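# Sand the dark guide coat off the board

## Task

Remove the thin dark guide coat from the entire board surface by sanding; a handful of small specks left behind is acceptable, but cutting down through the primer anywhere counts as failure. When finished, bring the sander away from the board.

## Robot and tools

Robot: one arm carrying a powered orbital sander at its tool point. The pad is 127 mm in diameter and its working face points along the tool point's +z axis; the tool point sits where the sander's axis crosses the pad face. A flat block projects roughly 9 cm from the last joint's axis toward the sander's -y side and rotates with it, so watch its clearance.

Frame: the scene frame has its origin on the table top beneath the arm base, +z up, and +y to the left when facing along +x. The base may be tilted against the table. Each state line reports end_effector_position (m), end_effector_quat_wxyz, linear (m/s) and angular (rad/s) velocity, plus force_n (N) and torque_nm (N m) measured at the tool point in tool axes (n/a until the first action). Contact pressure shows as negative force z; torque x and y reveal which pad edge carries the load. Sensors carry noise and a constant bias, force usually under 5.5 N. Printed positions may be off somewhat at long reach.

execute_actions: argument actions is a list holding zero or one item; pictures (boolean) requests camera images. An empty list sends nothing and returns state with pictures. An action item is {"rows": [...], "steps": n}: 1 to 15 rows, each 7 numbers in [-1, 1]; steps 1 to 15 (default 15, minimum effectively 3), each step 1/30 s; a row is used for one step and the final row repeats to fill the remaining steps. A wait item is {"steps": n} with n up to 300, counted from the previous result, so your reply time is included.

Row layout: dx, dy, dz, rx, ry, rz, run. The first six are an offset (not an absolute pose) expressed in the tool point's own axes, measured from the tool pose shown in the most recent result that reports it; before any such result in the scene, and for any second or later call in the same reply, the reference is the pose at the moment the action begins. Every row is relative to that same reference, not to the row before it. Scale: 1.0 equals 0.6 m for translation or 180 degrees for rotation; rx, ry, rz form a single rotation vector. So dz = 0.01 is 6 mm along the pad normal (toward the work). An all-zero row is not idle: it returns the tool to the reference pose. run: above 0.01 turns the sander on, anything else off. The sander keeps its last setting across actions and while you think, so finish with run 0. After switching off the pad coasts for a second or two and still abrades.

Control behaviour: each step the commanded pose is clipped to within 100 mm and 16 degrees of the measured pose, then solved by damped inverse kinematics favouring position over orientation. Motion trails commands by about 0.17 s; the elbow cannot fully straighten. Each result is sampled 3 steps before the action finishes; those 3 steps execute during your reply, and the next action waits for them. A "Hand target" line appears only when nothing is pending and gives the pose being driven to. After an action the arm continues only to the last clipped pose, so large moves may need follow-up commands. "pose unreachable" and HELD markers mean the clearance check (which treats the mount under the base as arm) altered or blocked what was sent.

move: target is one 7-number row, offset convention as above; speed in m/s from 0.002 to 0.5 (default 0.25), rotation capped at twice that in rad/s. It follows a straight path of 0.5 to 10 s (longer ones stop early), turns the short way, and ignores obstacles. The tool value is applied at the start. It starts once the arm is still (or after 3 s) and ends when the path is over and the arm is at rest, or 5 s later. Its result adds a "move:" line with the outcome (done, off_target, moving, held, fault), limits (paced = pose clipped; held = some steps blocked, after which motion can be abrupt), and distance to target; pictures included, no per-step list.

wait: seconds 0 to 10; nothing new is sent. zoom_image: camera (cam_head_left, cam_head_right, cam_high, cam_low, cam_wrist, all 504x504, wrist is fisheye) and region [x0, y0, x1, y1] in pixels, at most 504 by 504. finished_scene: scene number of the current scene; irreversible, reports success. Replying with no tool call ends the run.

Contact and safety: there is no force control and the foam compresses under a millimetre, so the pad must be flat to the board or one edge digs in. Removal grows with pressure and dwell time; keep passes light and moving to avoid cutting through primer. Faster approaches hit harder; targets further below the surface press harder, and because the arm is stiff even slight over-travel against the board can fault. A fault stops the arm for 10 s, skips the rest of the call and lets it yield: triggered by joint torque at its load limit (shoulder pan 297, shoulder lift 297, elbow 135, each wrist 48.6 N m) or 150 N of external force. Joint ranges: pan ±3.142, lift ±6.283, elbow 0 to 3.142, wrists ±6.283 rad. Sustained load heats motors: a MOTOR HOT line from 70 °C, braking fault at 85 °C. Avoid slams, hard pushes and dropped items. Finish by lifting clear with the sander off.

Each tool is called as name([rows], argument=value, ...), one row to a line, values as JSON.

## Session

execute_actions(actions=[])

Scene clock: 0.00 s of 5400.00 s.
end_effector_position=(+0.6462, -0.0182, +0.5023) force_n=(-6.0, -3.3, +1.4) torque_nm=(-0.47, +1.07, -0.03) end_effector_quat_wxyz=(+0.007, +0.720, +0.693, -0.004) end_effector_velocity=(+0.000, -0.000, -0.000) end_effector_angular_velocity=(+0.001, -0.000, -0.000)
Joint positions: [-0.272 -1.671  1.82  -1.721 -1.572 -1.842]
Joint velocities: [-0.     0.     0.    -0.001  0.001  0.   ]
Hand target: +0.646, -0.018, +0.502; +0.007, +0.720, +0.693, -0.004
camera_calibration (this result's frames):
cam_wrist: T_world_to_cam=[[0.0204254, 0.999345, 0.0298874, -0.0162504], [0.969875, -0.0270634, 0.242094, -0.705106], [0.242744, 0.0240422, -0.969792, 0.442132], [0, 0, 0, 1]] pos_world=[0.576872, -0.0134726, 0.599964]

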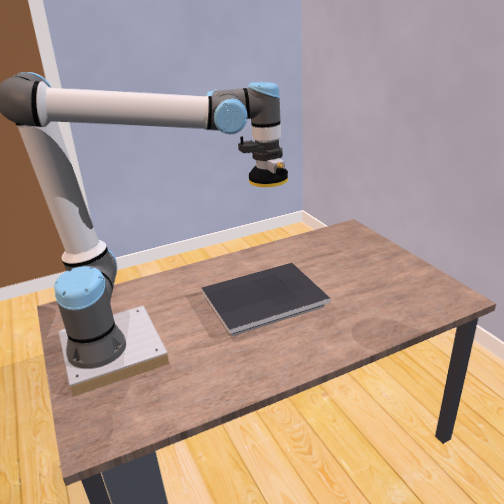

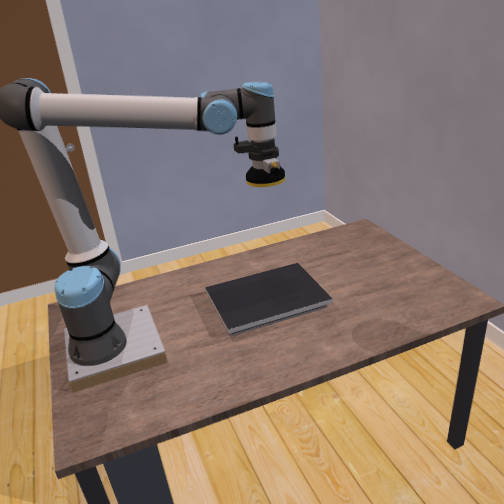

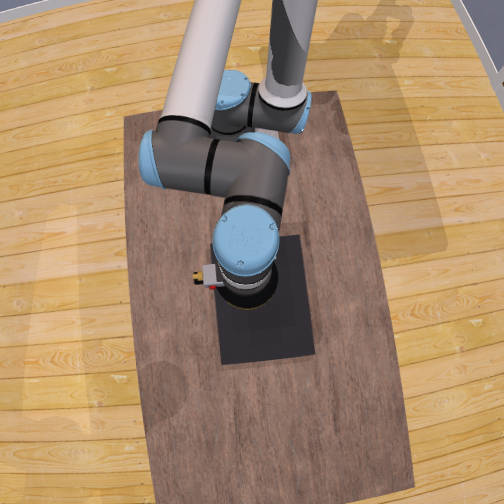

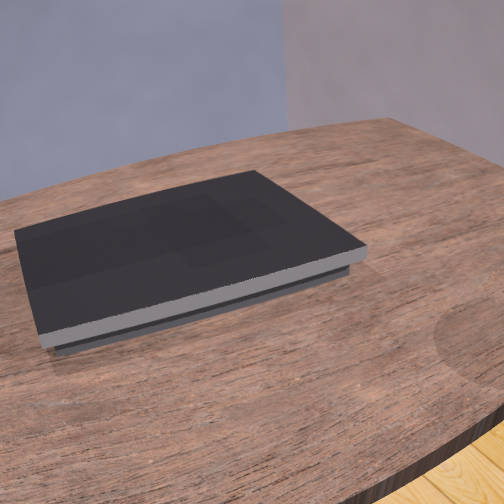

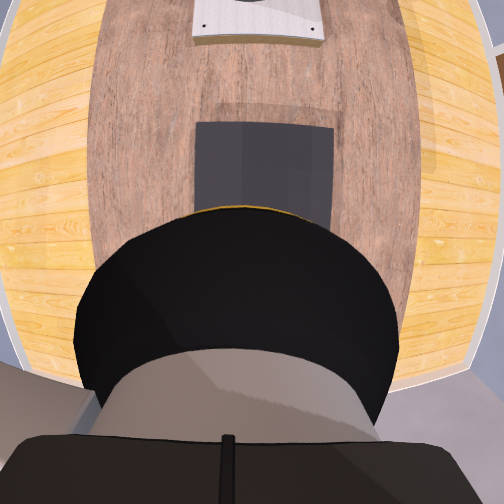

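zoom_image(camera="cam_high", region=[180, 220, 340, 390])

zoom_image(camera="cam_head_left", region=[190, 240, 350, 360])

zoom_image(camera="cam_wrist", region=[170, 0, 370, 240])

Region (180, 220, 340, 390) of cam_high's 504x504 image, scaled by 2.965, with more detail than that image has; it fills the left 474 columns of this view, and the rest is white.

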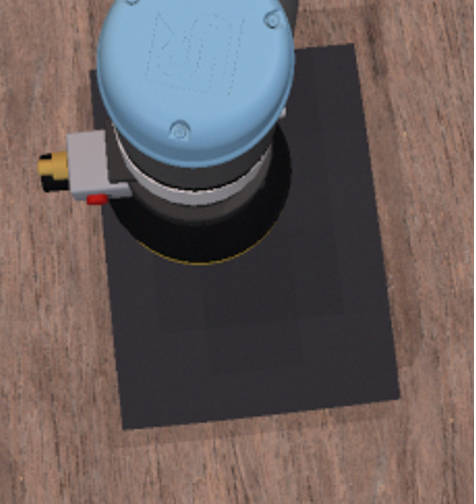

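Region (190, 240, 350, 360) of cam_head_left's 504x504 image, scaled by 3.150, with more detail than that image has; it fills the top 378 rows of this view, and the rest is white.

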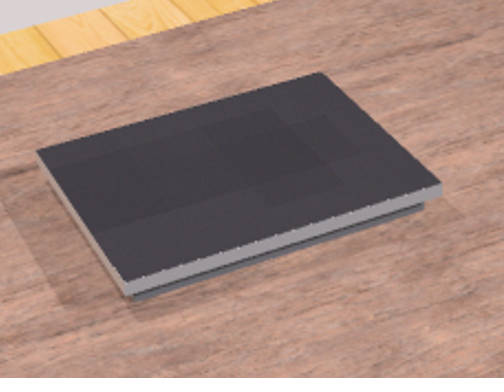

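Region (170, 0, 370, 240) of cam_wrist's 504x504 image, scaled by 2.100, with more detail than that image has.

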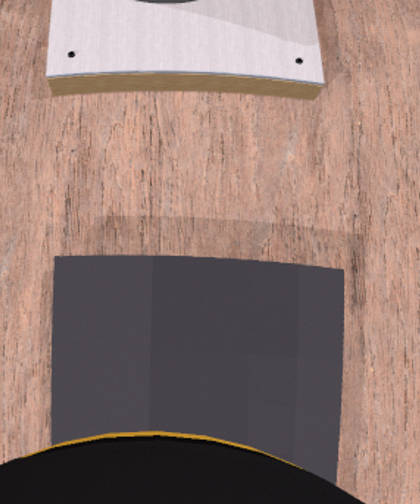

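move(target=[0.2203, -0.2487, 0.7464, 0.0011, 0.00516, 0, 0], speed=0.35)

execute_actions([
  {"rows": [[0,0,0.001,0,0,0,0],[0,0,0.002,0,0,0,0],[0,0,0.003,0,0,0,0],[0,0,0.004,0,0,0,0],[0,0,0.005,0,0,0,0],[0,0,0.006,0,0,0,0],[0,0,0.007,0,0,0,0]], "steps": 15},
])

Scene clock: 3.53 s of 5400.00 s.
end_effector_position=(+0.5038, +0.1131, +0.0523) force_n=(-1.2, +0.1, +0.2) torque_nm=(+0.12, +0.12, +0.04) end_effector_quat_wxyz=(-0.000, +0.720, +0.694, +0.000) end_effector_velocity=(-0.000, -0.000, -0.002) end_effector_angular_velocity=(-0.002, -0.000, -0.000)
Joint positions: [-0.094 -1.356  2.502 -2.713 -1.557 -1.663]
Joint velocities: [ 0.001  0.006  0.001 -0.008 -0.002  0.002]
Hand target: +0.504, +0.113, +0.052; -0.000, +0.720, +0.694, +0.000
Off the commanded pose: 0.001 m, 0 deg.
Kept back: nothing.
move: done
camera_calibration (this result's frames):
cam_wrist: T_world_to_cam=[[0.0204886, 0.998717, 0.046302, -0.131923], [0.970528, -0.0309901, 0.238986, -0.454179], [0.240115, 0.0400409, -0.969918, 0.0366148], [0, 0, 0, 1]] pos_world=[0.434705, 0.116213, 0.150164]

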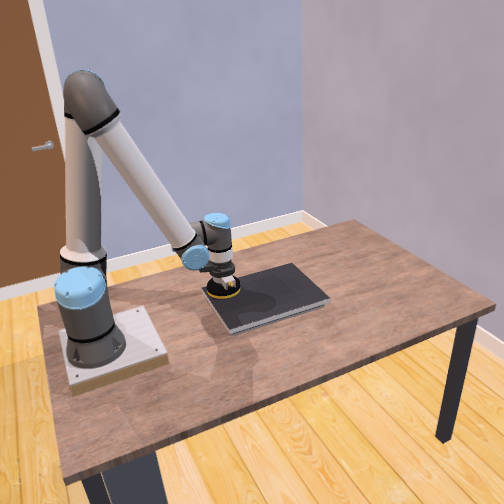

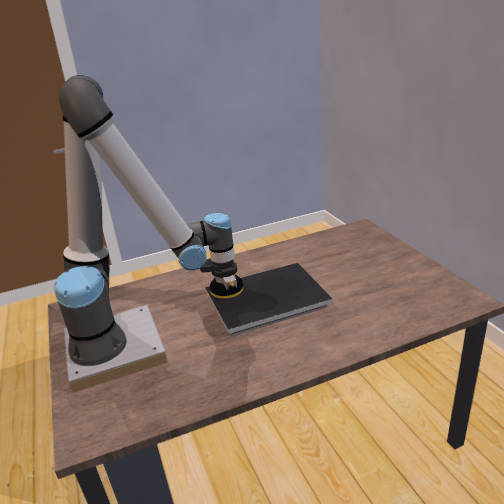

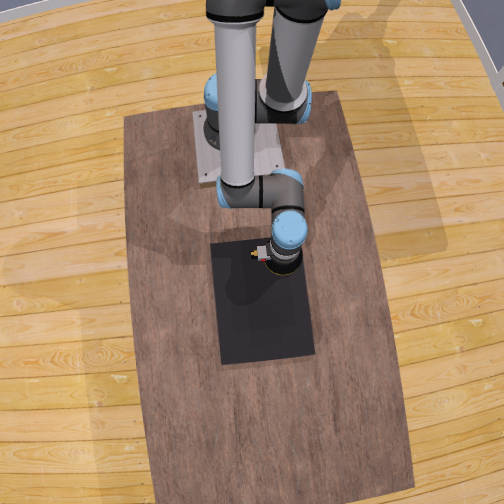

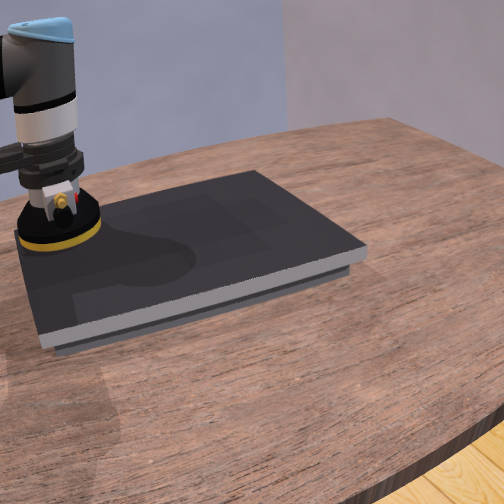

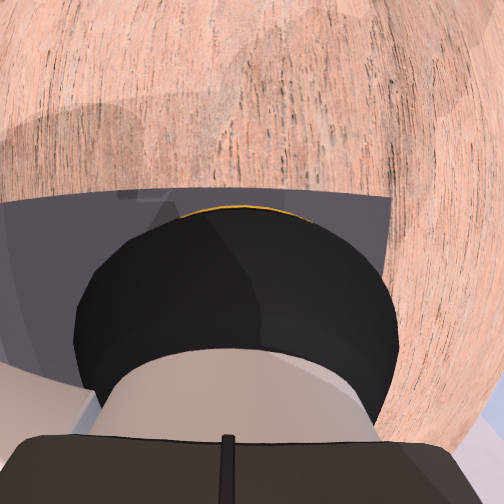

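Scene clock: 3.93 s of 5400.00 s.
end_effector_position=(+0.5038, +0.1131, +0.0486) force_n=(-2.4, -4.0, +1.2) torque_nm=(-0.43, +0.45, +0.08) end_effector_quat_wxyz=(-0.000, +0.720, +0.694, +0.000) end_effector_velocity=(+0.000, +0.000, -0.005) end_effector_angular_velocity=(+0.000, -0.000, +0.000)
Joint positions: [-0.094 -1.346  2.504 -2.724 -1.557 -1.663]
Joint velocities: [ 0.     0.012  0.002 -0.014  0.     0.   ]
Steps of this call (steps 1 to 12: the first 12 steps of this action). Readings (end_effector_position | what the end effector reports):
1: (+0.5038, +0.1131, +0.0522) | force_n=(-1.1, +1.6, +0.7) torque_nm=(+0.38, +0.12, -0.01)
2: (+0.5038, +0.1131, +0.0521) | force_n=(-3.3, +1.0, -2.8) torque_nm=(+0.16, +0.63, -0.14)
4: (+0.5038, +0.1131, +0.0516) | force_n=(-3.7, +1.8, +0.8) torque_nm=(+0.35, +0.37, -0.08)
8: (+0.5038, +0.1131, +0.0498) | force_n=(-6.3, -3.8, +0.6) torque_nm=(-0.41, +1.08, +0.03)
12: the state above

execute_actions([
  {"rows": [[0,0,0.0016,0,0,0,0],[0,0,0.0024,0,0,0,0],[0,0,0.0032,0,0,0,0],[0,0,0.004,0,0,0,0],[0,0,0.0046,0,0,0,0],[0,0,0.0052,0,0,0,0]], "steps": 13},
])

Scene clock: 4.37 s of 5400.00 s.
end_effector_position=(+0.5038, +0.1131, +0.0460) force_n=(-0.2, -5.5, +6.0) torque_nm=(-0.56, +0.10, -0.07) end_effector_quat_wxyz=(-0.000, +0.720, +0.694, +0.000) end_effector_velocity=(+0.000, +0.000, -0.004) end_effector_angular_velocity=(+0.000, -0.001, -0.000)
Joint positions: [-0.094 -1.34   2.505 -2.731 -1.557 -1.663]
Joint velocities: [ 0.     0.011  0.001 -0.013  0.     0.   ]
Off your previous action's commanded pose: 0.000 m, 0 deg at its last step (step 3 of this call).
Steps of this call (steps 1 to 3: the last 3 steps of your previous action; steps 4 to 13: the first 10 steps of this action). Readings (end_effector_position | what the end effector reports):
4: (+0.5038, +0.1131, +0.0482) | force_n=(-5.1, +0.4, -2.4) torque_nm=(-0.03, +0.72, -0.03)
5: (+0.5038, +0.1131, +0.0481) | force_n=(-3.9, -0.6, -1.9) torque_nm=(+0.01, +0.62, +0.08)
7: (+0.5038, +0.1131, +0.0477) | force_n=(+0.2, +0.2, -0.5) torque_nm=(+0.17, -0.05, -0.04)
11: (+0.5038, +0.1131, +0.0464) | force_n=(-1.0, -0.4, -4.4) torque_nm=(+0.00, +0.18, +0.02)
13: the state above

execute_actions([
  {"rows": [[0,0,0.0014,0,0,0,0],[0,0,0.002,0,0,0,0],[0,0,0.0026,0,0,0,0],[0,0,0.0032,0,0,0,0],[0,0,0.0038,0,0,0,0],[0,0,0.0044,0,0,0,0],[0,0,0.005,0,0,0,0]], "steps": 15},
])

execute_actions([
  {"steps": 12},
])

execute_actions([
  {"steps": 5},
], pictures=true)

Scene clock: 4.90 s of 5400.00 s.
end_effector_position=(+0.5038, +0.1131, +0.0434) force_n=(-4.5, -9.1, -25.8) torque_nm=(-0.26, +0.65, +0.05) end_effector_quat_wxyz=(-0.000, +0.720, +0.694, +0.000) end_effector_velocity=(+0.000, +0.000, -0.003) end_effector_angular_velocity=(+0.000, -0.001, -0.000)
Joint positions: [-0.093 -1.333  2.505 -2.739 -1.557 -1.663]
Joint velocities: [ 0.     0.007  0.001 -0.009  0.001  0.   ]
Off your previous action's commanded pose: 0.000 m, 0 deg at its last step (step 3 of this call).
Steps of this call (steps 1 to 3: the last 3 steps of your previous action; step 4: nothing new was sent; steps 5 to 16: the first 12 steps of this action). Readings (end_effector_position | what the end effector reports):
5: (+0.5038, +0.1131, +0.0456) | force_n=(+0.2, +1.7, -1.6) torque_nm=(+0.10, -0.04, -0.06)
6: (+0.5038, +0.1131, +0.0455) | force_n=(+4.3, -0.1, +0.0) torque_nm=(+0.07, -0.44, -0.24)
8: (+0.5038, +0.1131, +0.0452) | force_n=(-0.3, -0.4, -0.5) torque_nm=(+0.10, +0.05, -0.01)
12: (+0.5038, +0.1131, +0.0441) | force_n=(-1.3, +0.4, -2.1) torque_nm=(+0.28, +0.30, -0.18)
16: the state above

Scene clock: 5.30 s of 5400.00 s.
end_effector_position=(+0.5038, +0.1131, +0.0430) force_n=(+0.9, -9.1, -40.9) torque_nm=(-0.21, -0.22, -0.10) end_effector_quat_wxyz=(-0.000, +0.720, +0.694, +0.000) end_effector_velocity=(-0.000, -0.000, -0.000) end_effector_angular_velocity=(-0.000, +0.000, +0.000)
Joint positions: [-0.093 -1.332  2.506 -2.74  -1.557 -1.663]
Joint velocities: [-0.  0.  0. -0. -0. -0.]
Hand target: +0.504, +0.113, +0.043; -0.000, +0.720, +0.694, +0.000
Off the commanded pose: 0.000 m, 0 deg.
Kept back: nothing.
Steps of this call (steps 1 to 3: the last 3 steps of your previous action; steps 4 to 12: nothing new was sent). Readings (end_effector_position | what the end effector reports):
1: (+0.5038, +0.1131, +0.0433) | force_n=(-1.3, -5.8, -27.7) torque_nm=(+0.14, +0.34, -0.08)
2: (+0.5038, +0.1131, +0.0433) | force_n=(-5.0, -8.8, -25.9) torque_nm=(-0.12, +0.84, -0.22)
4: (+0.5038, +0.1131, +0.0432) | force_n=(+0.1, -9.8, -32.9) torque_nm=(-0.07, -0.05, -0.20)
8: (+0.5038, +0.1131, +0.0431) | force_n=(-2.0, -5.6, -37.3) torque_nm=(+0.38, +0.20, -0.17)
12: the state above

Scene clock: 5.47 s of 5400.00 s.
end_effector_position=(+0.5038, +0.1131, +0.0430) force_n=(+0.5, -8.1, -42.5) torque_nm=(-0.06, -0.19, -0.19) end_effector_quat_wxyz=(-0.000, +0.720, +0.694, +0.000) end_effector_velocity=(-0.000, +0.000, -0.000) end_effector_angular_velocity=(+0.001, +0.002, -0.001)
Joint positions: [-0.093 -1.332  2.506 -2.74  -1.557 -1.663]
Joint velocities: [-0.     0.     0.     0.002  0.001  0.   ]
Hand target: +0.504, +0.113, +0.043; -0.000, +0.720, +0.694, +0.000
Off the commanded pose: 0.000 m, 0 deg.
Kept back: nothing.
Steps of this call (steps 1 to 5: nothing new was sent). Readings (end_effector_position | what the end effector reports):
1: (+0.5038, +0.1131, +0.0430) | force_n=(-4.6, -9.5, -38.5) torque_nm=(-0.15, +0.42, -0.12)
2: (+0.5038, +0.1131, +0.0430) | force_n=(+1.4, -5.3, -34.9) torque_nm=(+0.46, -0.22, -0.05)
4: (+0.5038, +0.1131, +0.0430) | force_n=(-0.3, -10.7, -44.0) torque_nm=(-0.30, -0.14, -0.15)
5: the state above
camera_calibration (this result's frames):
cam_wrist: T_world_to_cam=[[0.0204879, 0.998718, 0.0462881, -0.131513], [0.970528, -0.0309861, 0.238988, -0.451981], [0.240116, 0.0400276, -0.969919, 0.0276426], [0, 0, 0, 1]] pos_world=[0.434717, 0.116233, 0.140917]

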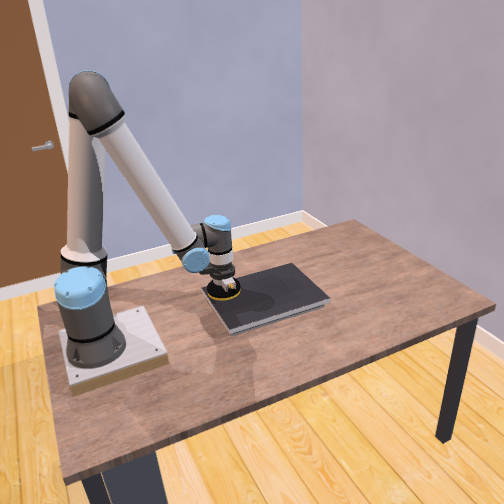

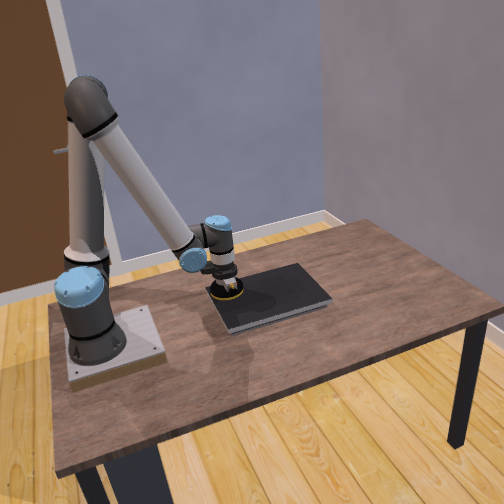

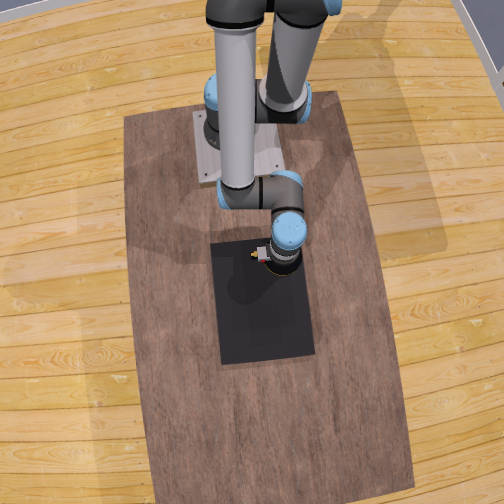

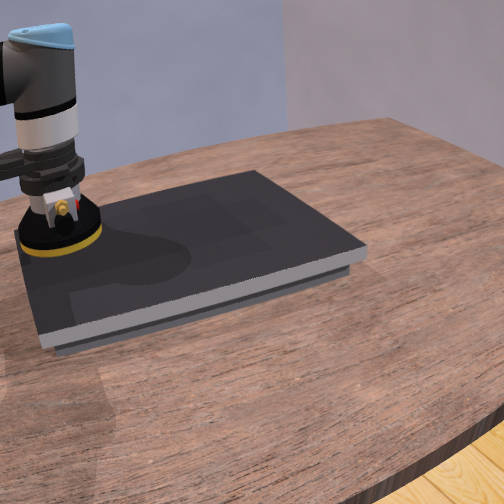

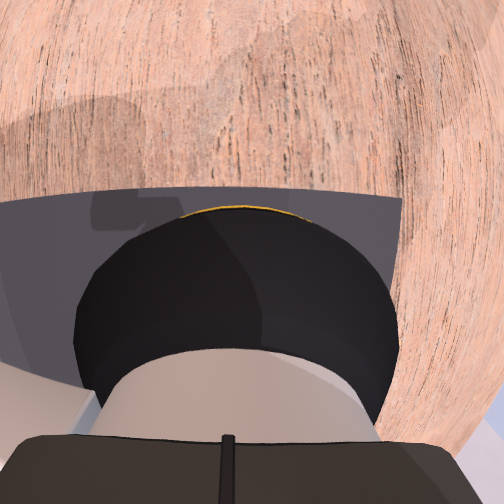

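move(target=[0.041, -0.1175, -0.0033, 0.0001, -0.0002, 0, 1], speed=0.15)

execute_actions([
  {"rows": [[0,0,0.001,0,0,0,1],[0,0,0.002,0,0,0,1],[0,0,0.003,0,0,0,1],[0,0,0.004,0,0,0,1],[0,0,0.0044,0,0,0,1]], "steps": 14},
])

move(target=[0, 0.6667, -0.0001, 0, 0, 0, 1], speed=0.055)

execute_actions([
  {"rows": [[0,0,0,0,0,0,1],[0,0,-0.0045,0,0,0,1]], "steps": 10},
])

move(target=[-0.175, 0, -0.0004, 0, 0, 0, 1], speed=0.2)

Scene clock: 10.00 s of 5400.00 s.
end_effector_position=(+0.4345, +0.1402, +0.0450) force_n=(+2.5, +1.4, +0.6) torque_nm=(+0.14, -0.24, -0.08) end_effector_quat_wxyz=(-0.000, +0.720, +0.694, +0.000) end_effector_velocity=(-0.002, +0.001, +0.001) end_effector_angular_velocity=(-0.000, -0.001, -0.000)
Joint positions: [-0.05  -1.41   2.616 -2.773 -1.557 -1.62 ]
Joint velocities: [ 0.002 -0.003  0.003 -0.001  0.     0.002]
Hand target: +0.434, +0.140, +0.045; -0.000, +0.720, +0.694, +0.000
Off the commanded pose: 0.000 m, 0 deg.
Kept back: nothing.
move: done
camera_calibration (this result's frames):
cam_wrist: T_world_to_cam=[[0.0204949, 0.998745, 0.0456921, -0.157245], [0.970591, -0.0308399, 0.23875, -0.384422], [0.239859, 0.0394552, -0.970006, 0.0453021], [0, 0, 0, 1]] pos_world=[0.365474, 0.143404, 0.142909]

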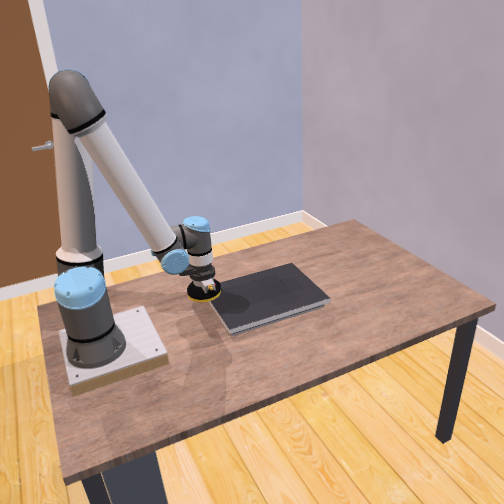

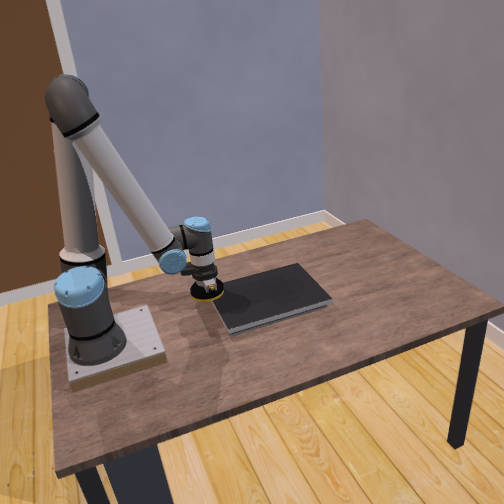

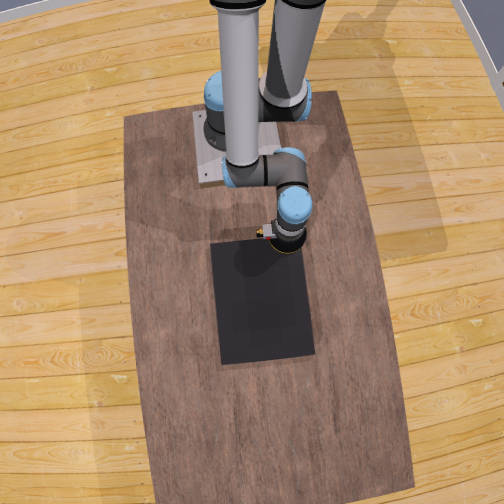

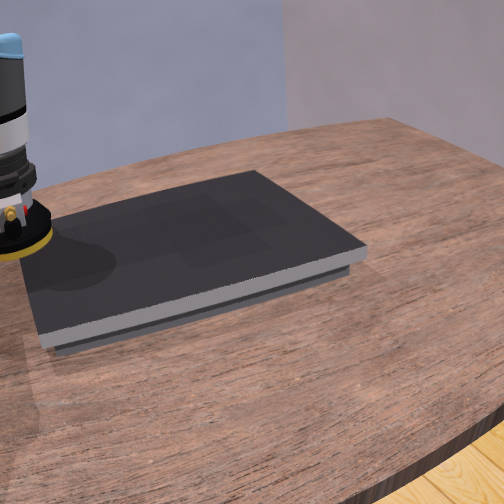

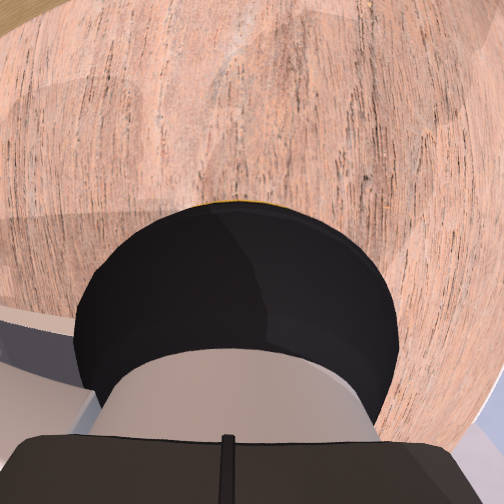

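Scene clock: 10.37 s of 5400.00 s.
end_effector_position=(+0.4347, +0.1402, +0.0428) force_n=(-6.6, +3.1, -20.4) torque_nm=(+0.10, +0.98, -0.01) end_effector_quat_wxyz=(+0.000, +0.720, +0.694, +0.000) end_effector_velocity=(+0.000, -0.000, -0.003) end_effector_angular_velocity=(-0.000, -0.000, -0.000)
Joint positions: [-0.05  -1.403  2.617 -2.781 -1.557 -1.62 ]
Joint velocities: [ 0.     0.008  0.001 -0.009 -0.     0.001]
Steps of this call (steps 1 to 11: the first 11 steps of this action). Readings (end_effector_position | what the end effector reports):
1: (+0.4345, +0.1403, +0.0450) | force_n=(+1.0, +3.3, +6.9) torque_nm=(+0.43, +0.00, -0.14)
2: (+0.4345, +0.1403, +0.0449) | force_n=(+4.8, +0.1, -1.7) torque_nm=(-0.11, -0.48, -0.11)
4: (+0.4345, +0.1402, +0.0444) | force_n=(+4.2, +3.3, +2.7) torque_nm=(+0.40, -0.43, -0.27)
8: (+0.4346, +0.1402, +0.0432) | force_n=(-1.3, +6.3, -12.5) torque_nm=(+0.18, -0.05, -0.08)
11: the state above

Scene clock: 18.30 s of 5400.00 s.
end_effector_position=(+0.8340, +0.1254, +0.0427) force_n=(-10.5, -1.1, -52.9) torque_nm=(+2.22, +1.17, -0.15) end_effector_quat_wxyz=(+0.000, +0.720, +0.694, +0.000) end_effector_velocity=(+0.002, +0.000, -0.000) end_effector_angular_velocity=(+0.001, +0.003, -0.000)
Joint positions: [-0.026 -0.978  1.86  -2.449 -1.557 -1.596]
Joint velocities: [-0.     0.002 -0.005  0.005  0.001  0.   ]
Hand target: +0.834, +0.125, +0.043; +0.000, +0.720, +0.694, +0.000
Off your previous action's commanded pose: 0.000 m, 0 deg at its last step (step 3 of this call).
Off the commanded pose: 0.000 m, 0 deg.
Kept back: nothing.
move: done
camera_calibration (this result's frames):
cam_wrist: T_world_to_cam=[[0.0204855, 0.998747, 0.0456662, -0.150481], [0.97054, -0.030833, 0.23896, -0.772053], [0.240069, 0.0394257, -0.969955, -0.0523948], [0, 0, 0, 1]] pos_world=[0.764969, 0.128553, 0.140541]

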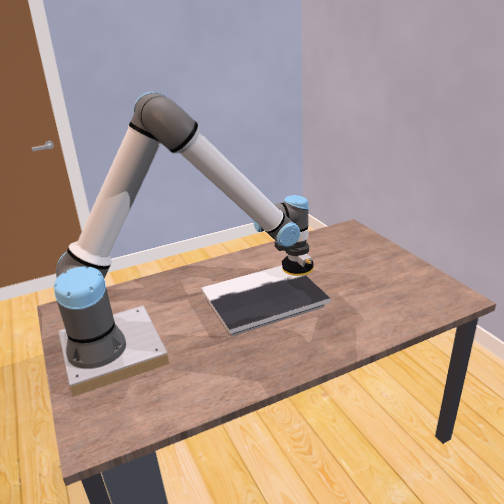

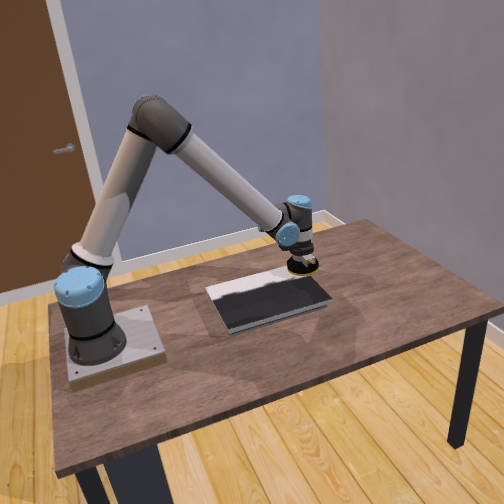

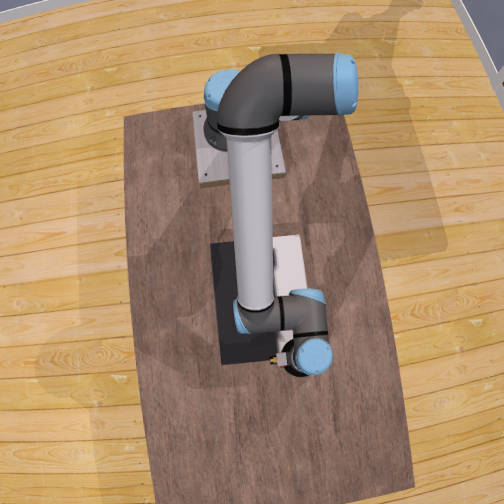

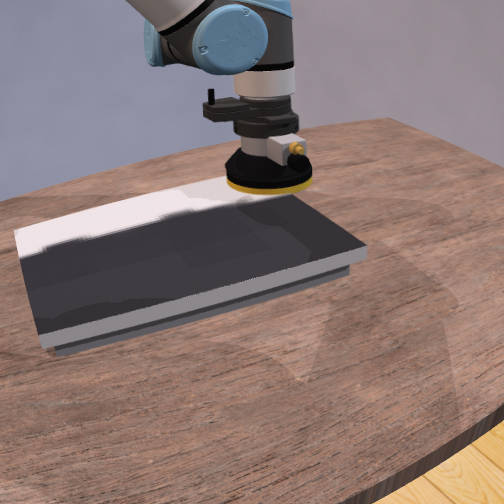

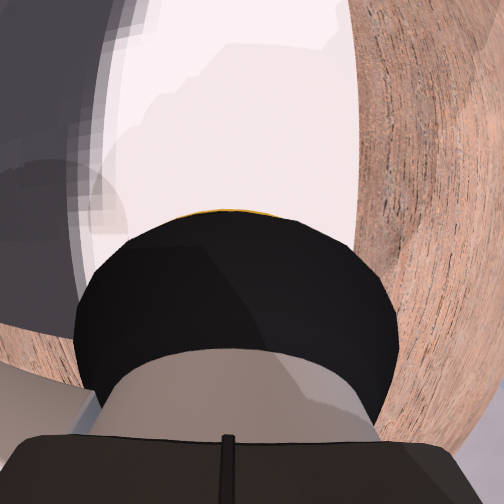

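Scene clock: 18.53 s of 5400.00 s.
end_effector_position=(+0.8338, +0.1254, +0.0443) force_n=(-2.7, -0.5, -13.2) torque_nm=(+0.51, +0.09, -0.23) end_effector_quat_wxyz=(-0.000, +0.720, +0.694, -0.000) end_effector_velocity=(-0.000, -0.000, +0.006) end_effector_angular_velocity=(-0.001, +0.001, -0.000)
Joint positions: [-0.026 -0.981  1.86  -2.446 -1.557 -1.596]
Joint velocities: [ 0.    -0.008 -0.001  0.009 -0.001  0.   ]
Steps of this call (steps 1 to 7: the first 7 steps of this action). Readings (end_effector_position | what the end effector reports):
1: (+0.8341, +0.1254, +0.0427) | force_n=(+6.6, +0.7, -33.0) torque_nm=(+0.34, -1.19, -0.02)
2: (+0.8341, +0.1254, +0.0427) | force_n=(-7.2, +0.1, -54.0) torque_nm=(+2.36, +0.46, -0.21)
4: (+0.8340, +0.1254, +0.0435) | force_n=(-8.8, -5.5, -39.5) torque_nm=(+0.80, +0.91, -0.24)
7: the state above

Scene clock: 19.90 s of 5400.00 s.
end_effector_position=(+0.8300, +0.0207, +0.0451) force_n=(+1.5, +2.8, -0.7) torque_nm=(+0.30, -0.16, -0.07) end_effector_quat_wxyz=(-0.000, +0.720, +0.694, -0.000) end_effector_velocity=(+0.000, -0.002, +0.000) end_effector_angular_velocity=(+0.002, -0.001, +0.000)
Joint positions: [-0.153 -0.994  1.887 -2.458 -1.558 -1.723]
Joint velocities: [-0.003 -0.     0.    -0.001  0.002 -0.003]
Hand target: +0.830, +0.020, +0.045; -0.000, +0.720, +0.694, -0.000
Off your previous action's commanded pose: 0.001 m, 0 deg at its last step (step 3 of this call).
Off the commanded pose: 0.000 m, 0 deg.
Kept back: nothing.
move: done
camera_calibration (this result's frames):
cam_wrist: T_world_to_cam=[[0.0205323, 0.998753, 0.045501, -0.0460305], [0.970671, -0.0308173, 0.23843, -0.771999], [0.239535, 0.039271, -0.970093, -0.0444397], [0, 0, 0, 1]] pos_world=[0.760946, 0.0239274, 0.143051]

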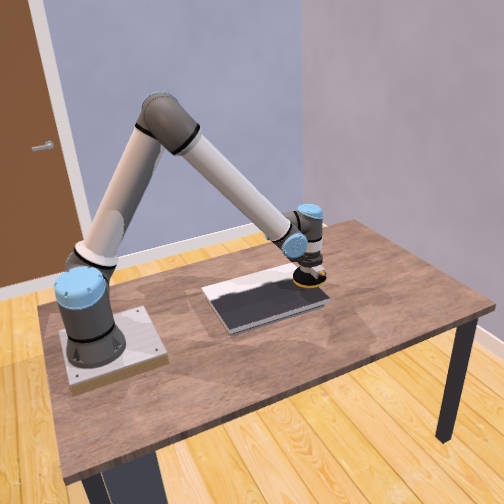

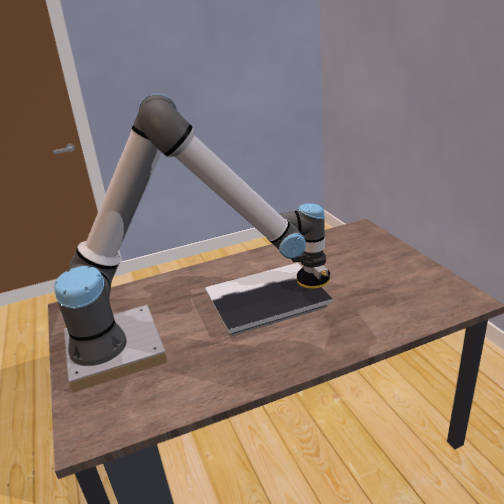

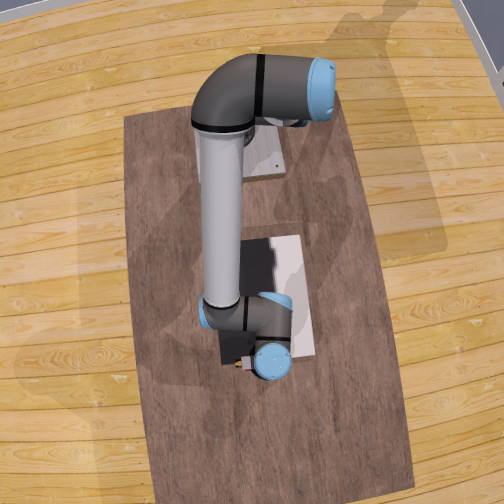

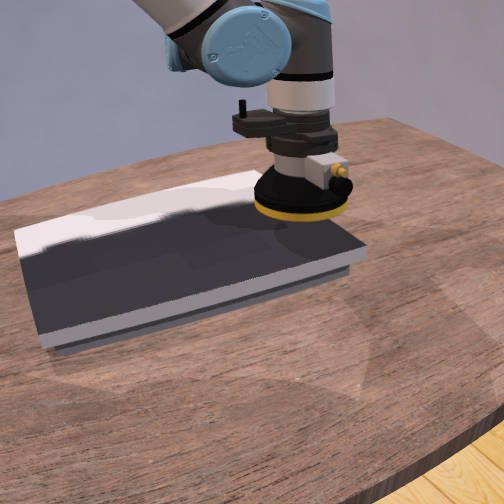

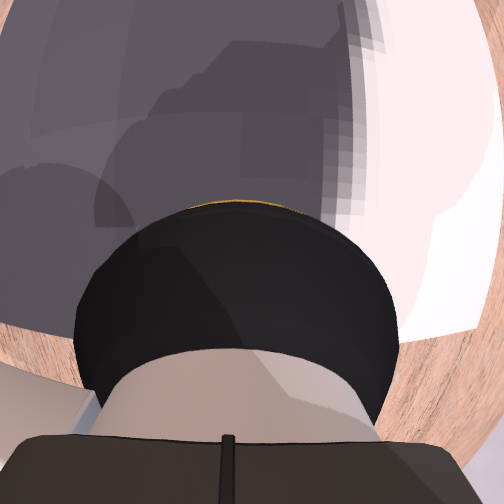

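execute_actions([
  {"rows": [[0.005,0,0.001,0,0.0001,0,1],[0.01,0,0.002,0,0.0001,0,1],[0.013,0,0.003,0,0.0001,0,1],[0.013,0,0.0037,0,0.0001,0,1],[0.013,0,0.0041,0,0.0001,0,1]], "steps": 14},
])

move(target=[0, -0.6667, 0.0003, 0, 0, 0, 1], speed=0.045)

execute_actions([
  {"rows": [[0,0,0,0,0,0,1],[0,0,-0.0045,0,0,0,1]], "steps": 10},
])

move(target=[-0.18, 0, -0.0004, 0, 0, 0, 1], speed=0.2)

Scene clock: 20.50 s of 5400.00 s.
end_effector_position=(+0.8303, +0.0278, +0.0431) force_n=(+4.2, -2.7, -29.3) torque_nm=(+0.00, -0.56, +0.10) end_effector_quat_wxyz=(-0.000, +0.720, +0.694, +0.000) end_effector_velocity=(+0.001, +0.006, -0.002) end_effector_angular_velocity=(+0.000, -0.001, +0.000)
Joint positions: [-0.145 -0.991  1.886 -2.461 -1.557 -1.714]
Joint velocities: [ 0.007  0.004 -0.001 -0.004  0.     0.007]
Steps of this call (steps 1 to 7: nothing new was sent; steps 8 to 18: the first 11 steps of this action). Readings (end_effector_position | what the end effector reports):
8: (+0.8300, +0.0205, +0.0451) | force_n=(-3.3, +0.2, -0.3) torque_nm=(+0.09, +0.32, +0.05)
9: (+0.8300, +0.0211, +0.0450) | force_n=(-5.5, +0.6, +1.7) torque_nm=(+0.26, +0.76, -0.10)
11: (+0.8299, +0.0236, +0.0445) | force_n=(+0.0, +4.6, -2.5) torque_nm=(+0.65, -0.02, +0.05)
15: (+0.8302, +0.0269, +0.0434) | force_n=(-4.9, +0.4, -26.6) torque_nm=(+0.45, +1.00, -0.29)
18: the state above

Scene clock: 30.03 s of 5400.00 s.
end_effector_position=(+0.4308, +0.0433, +0.0425) force_n=(-0.6, -2.4, -35.8) torque_nm=(-0.14, +0.02, +0.02) end_effector_quat_wxyz=(-0.000, +0.720, +0.694, +0.000) end_effector_velocity=(-0.002, -0.000, +0.000) end_effector_angular_velocity=(-0.001, -0.001, +0.000)
Joint positions: [-0.285 -1.428  2.66  -2.795 -1.558 -1.854]
Joint velocities: [-0.002 -0.004  0.004 -0.002 -0.001 -0.002]
Hand target: +0.431, +0.043, +0.043; -0.000, +0.720, +0.694, +0.000
Off your previous action's commanded pose: 0.000 m, 0 deg at its last step (step 3 of this call).
Off the commanded pose: 0.000 m, 0 deg.
Kept back: nothing.
move: done
camera_calibration (this result's frames):
cam_wrist: T_world_to_cam=[[0.0205419, 0.998741, 0.0457747, -0.0602385], [0.970683, -0.0308899, 0.238371, -0.383234], [0.239485, 0.0395361, -0.970095, 0.0477272], [0, 0, 0, 1]] pos_world=[0.361806, 0.0464376, 0.140409]

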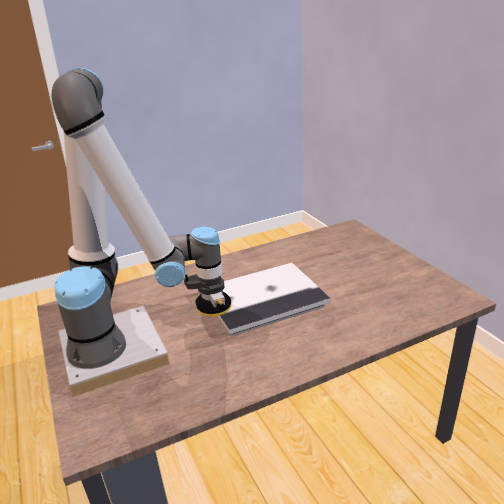

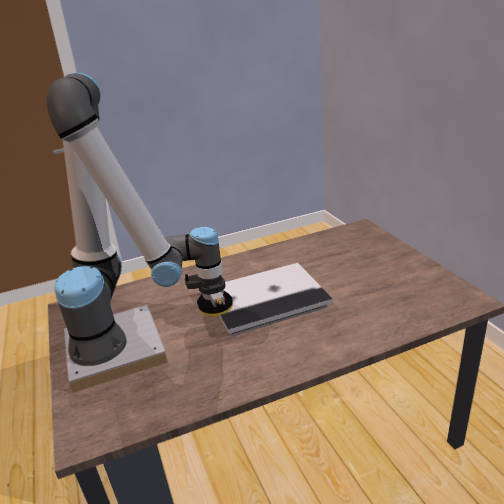

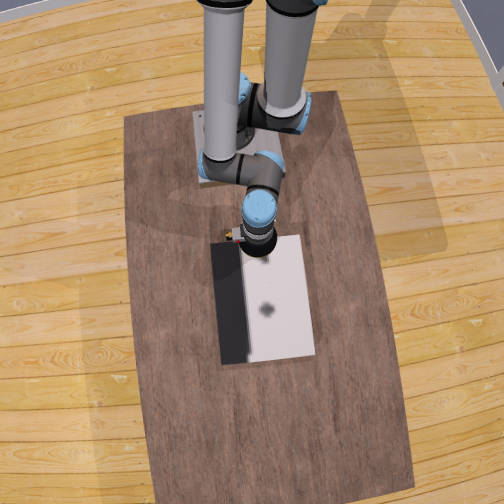

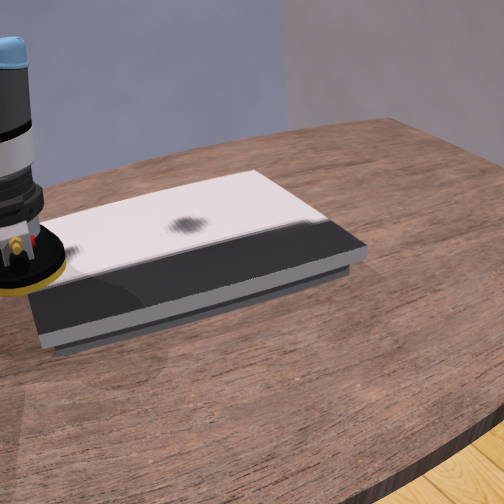

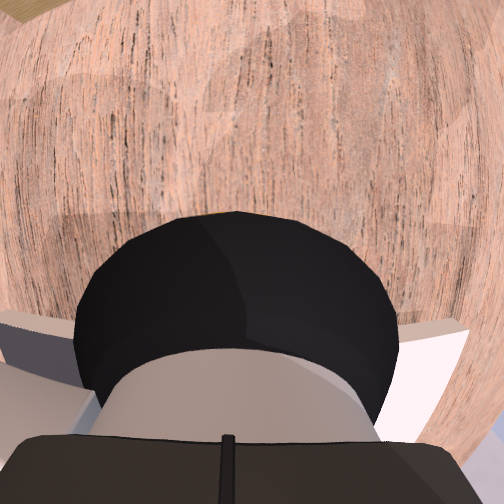

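Scene clock: 30.27 s of 5400.00 s.
end_effector_position=(+0.4304, +0.0434, +0.0442) force_n=(-1.4, +2.4, -1.8) torque_nm=(+0.61, +0.14, -0.28) end_effector_quat_wxyz=(-0.000, +0.720, +0.694, -0.000) end_effector_velocity=(+0.002, -0.000, +0.007) end_effector_angular_velocity=(+0.000, -0.003, +0.000)
Joint positions: [-0.285 -1.435  2.66  -2.788 -1.558 -1.854]
Joint velocities: [-0.    -0.021 -0.005  0.024  0.001 -0.   ]
Steps of this call (steps 1 to 7: the first 7 steps of this action). Readings (end_effector_position | what the end effector reports):
1: (+0.4308, +0.0433, +0.0425) | force_n=(+1.3, +2.7, -29.0) torque_nm=(-1.25, -0.41, +0.00)
2: (+0.4308, +0.0433, +0.0426) | force_n=(-6.1, -5.9, -31.0) torque_nm=(-0.97, +1.24, -0.20)
4: (+0.4305, +0.0434, +0.0433) | force_n=(-1.0, -1.0, -7.8) torque_nm=(-0.87, +0.18, -0.25)
7: the state above

Scene clock: 31.67 s of 5400.00 s.
end_effector_position=(+0.4266, -0.0644, +0.0450) force_n=(-4.3, +2.0, -1.6) torque_nm=(+0.36, +0.60, -0.16) end_effector_quat_wxyz=(-0.000, +0.720, +0.693, -0.000) end_effector_velocity=(+0.001, -0.002, +0.000) end_effector_angular_velocity=(+0.001, -0.003, +0.001)
Joint positions: [-0.535 -1.434  2.661 -2.787 -1.561 -2.104]
Joint velocities: [-0.005  0.    -0.    -0.002  0.003 -0.006]
Hand target: +0.427, -0.065, +0.045; -0.000, +0.720, +0.694, -0.000
Off your previous action's commanded pose: 0.000 m, 0 deg at its last step (step 3 of this call).
Off the commanded pose: 0.000 m, 0 deg.
Kept back: nothing.
move: done
camera_calibration (this result's frames):
cam_wrist: T_world_to_cam=[[0.0206292, 0.998741, 0.0457306, 0.0472447], [0.970834, -0.0309388, 0.237746, -0.383105], [0.238862, 0.0394924, -0.97025, 0.055761], [0, 0, 0, 1]] pos_world=[0.357637, -0.0612402, 0.143023]

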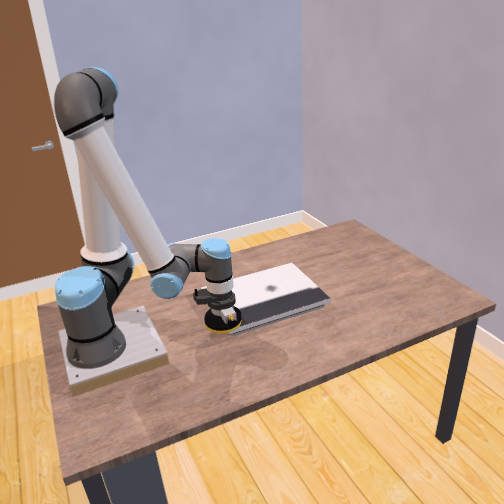

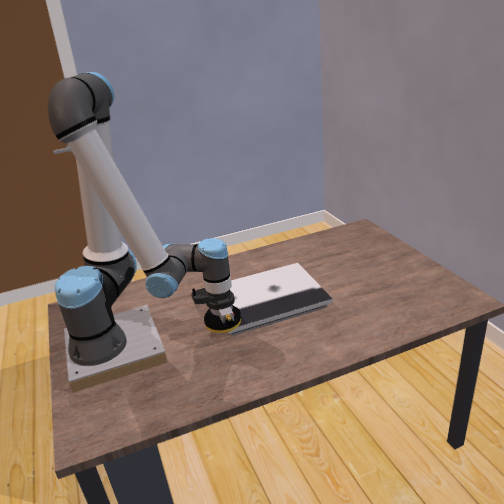

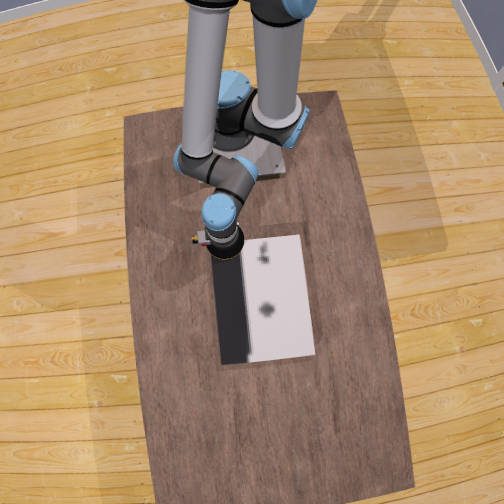

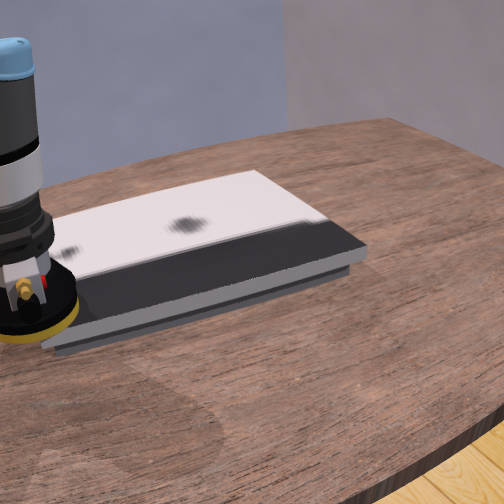

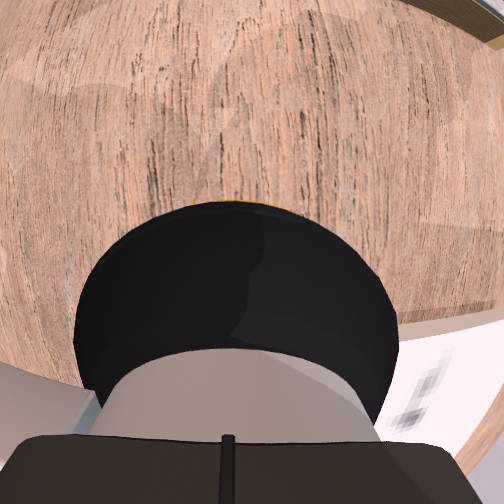

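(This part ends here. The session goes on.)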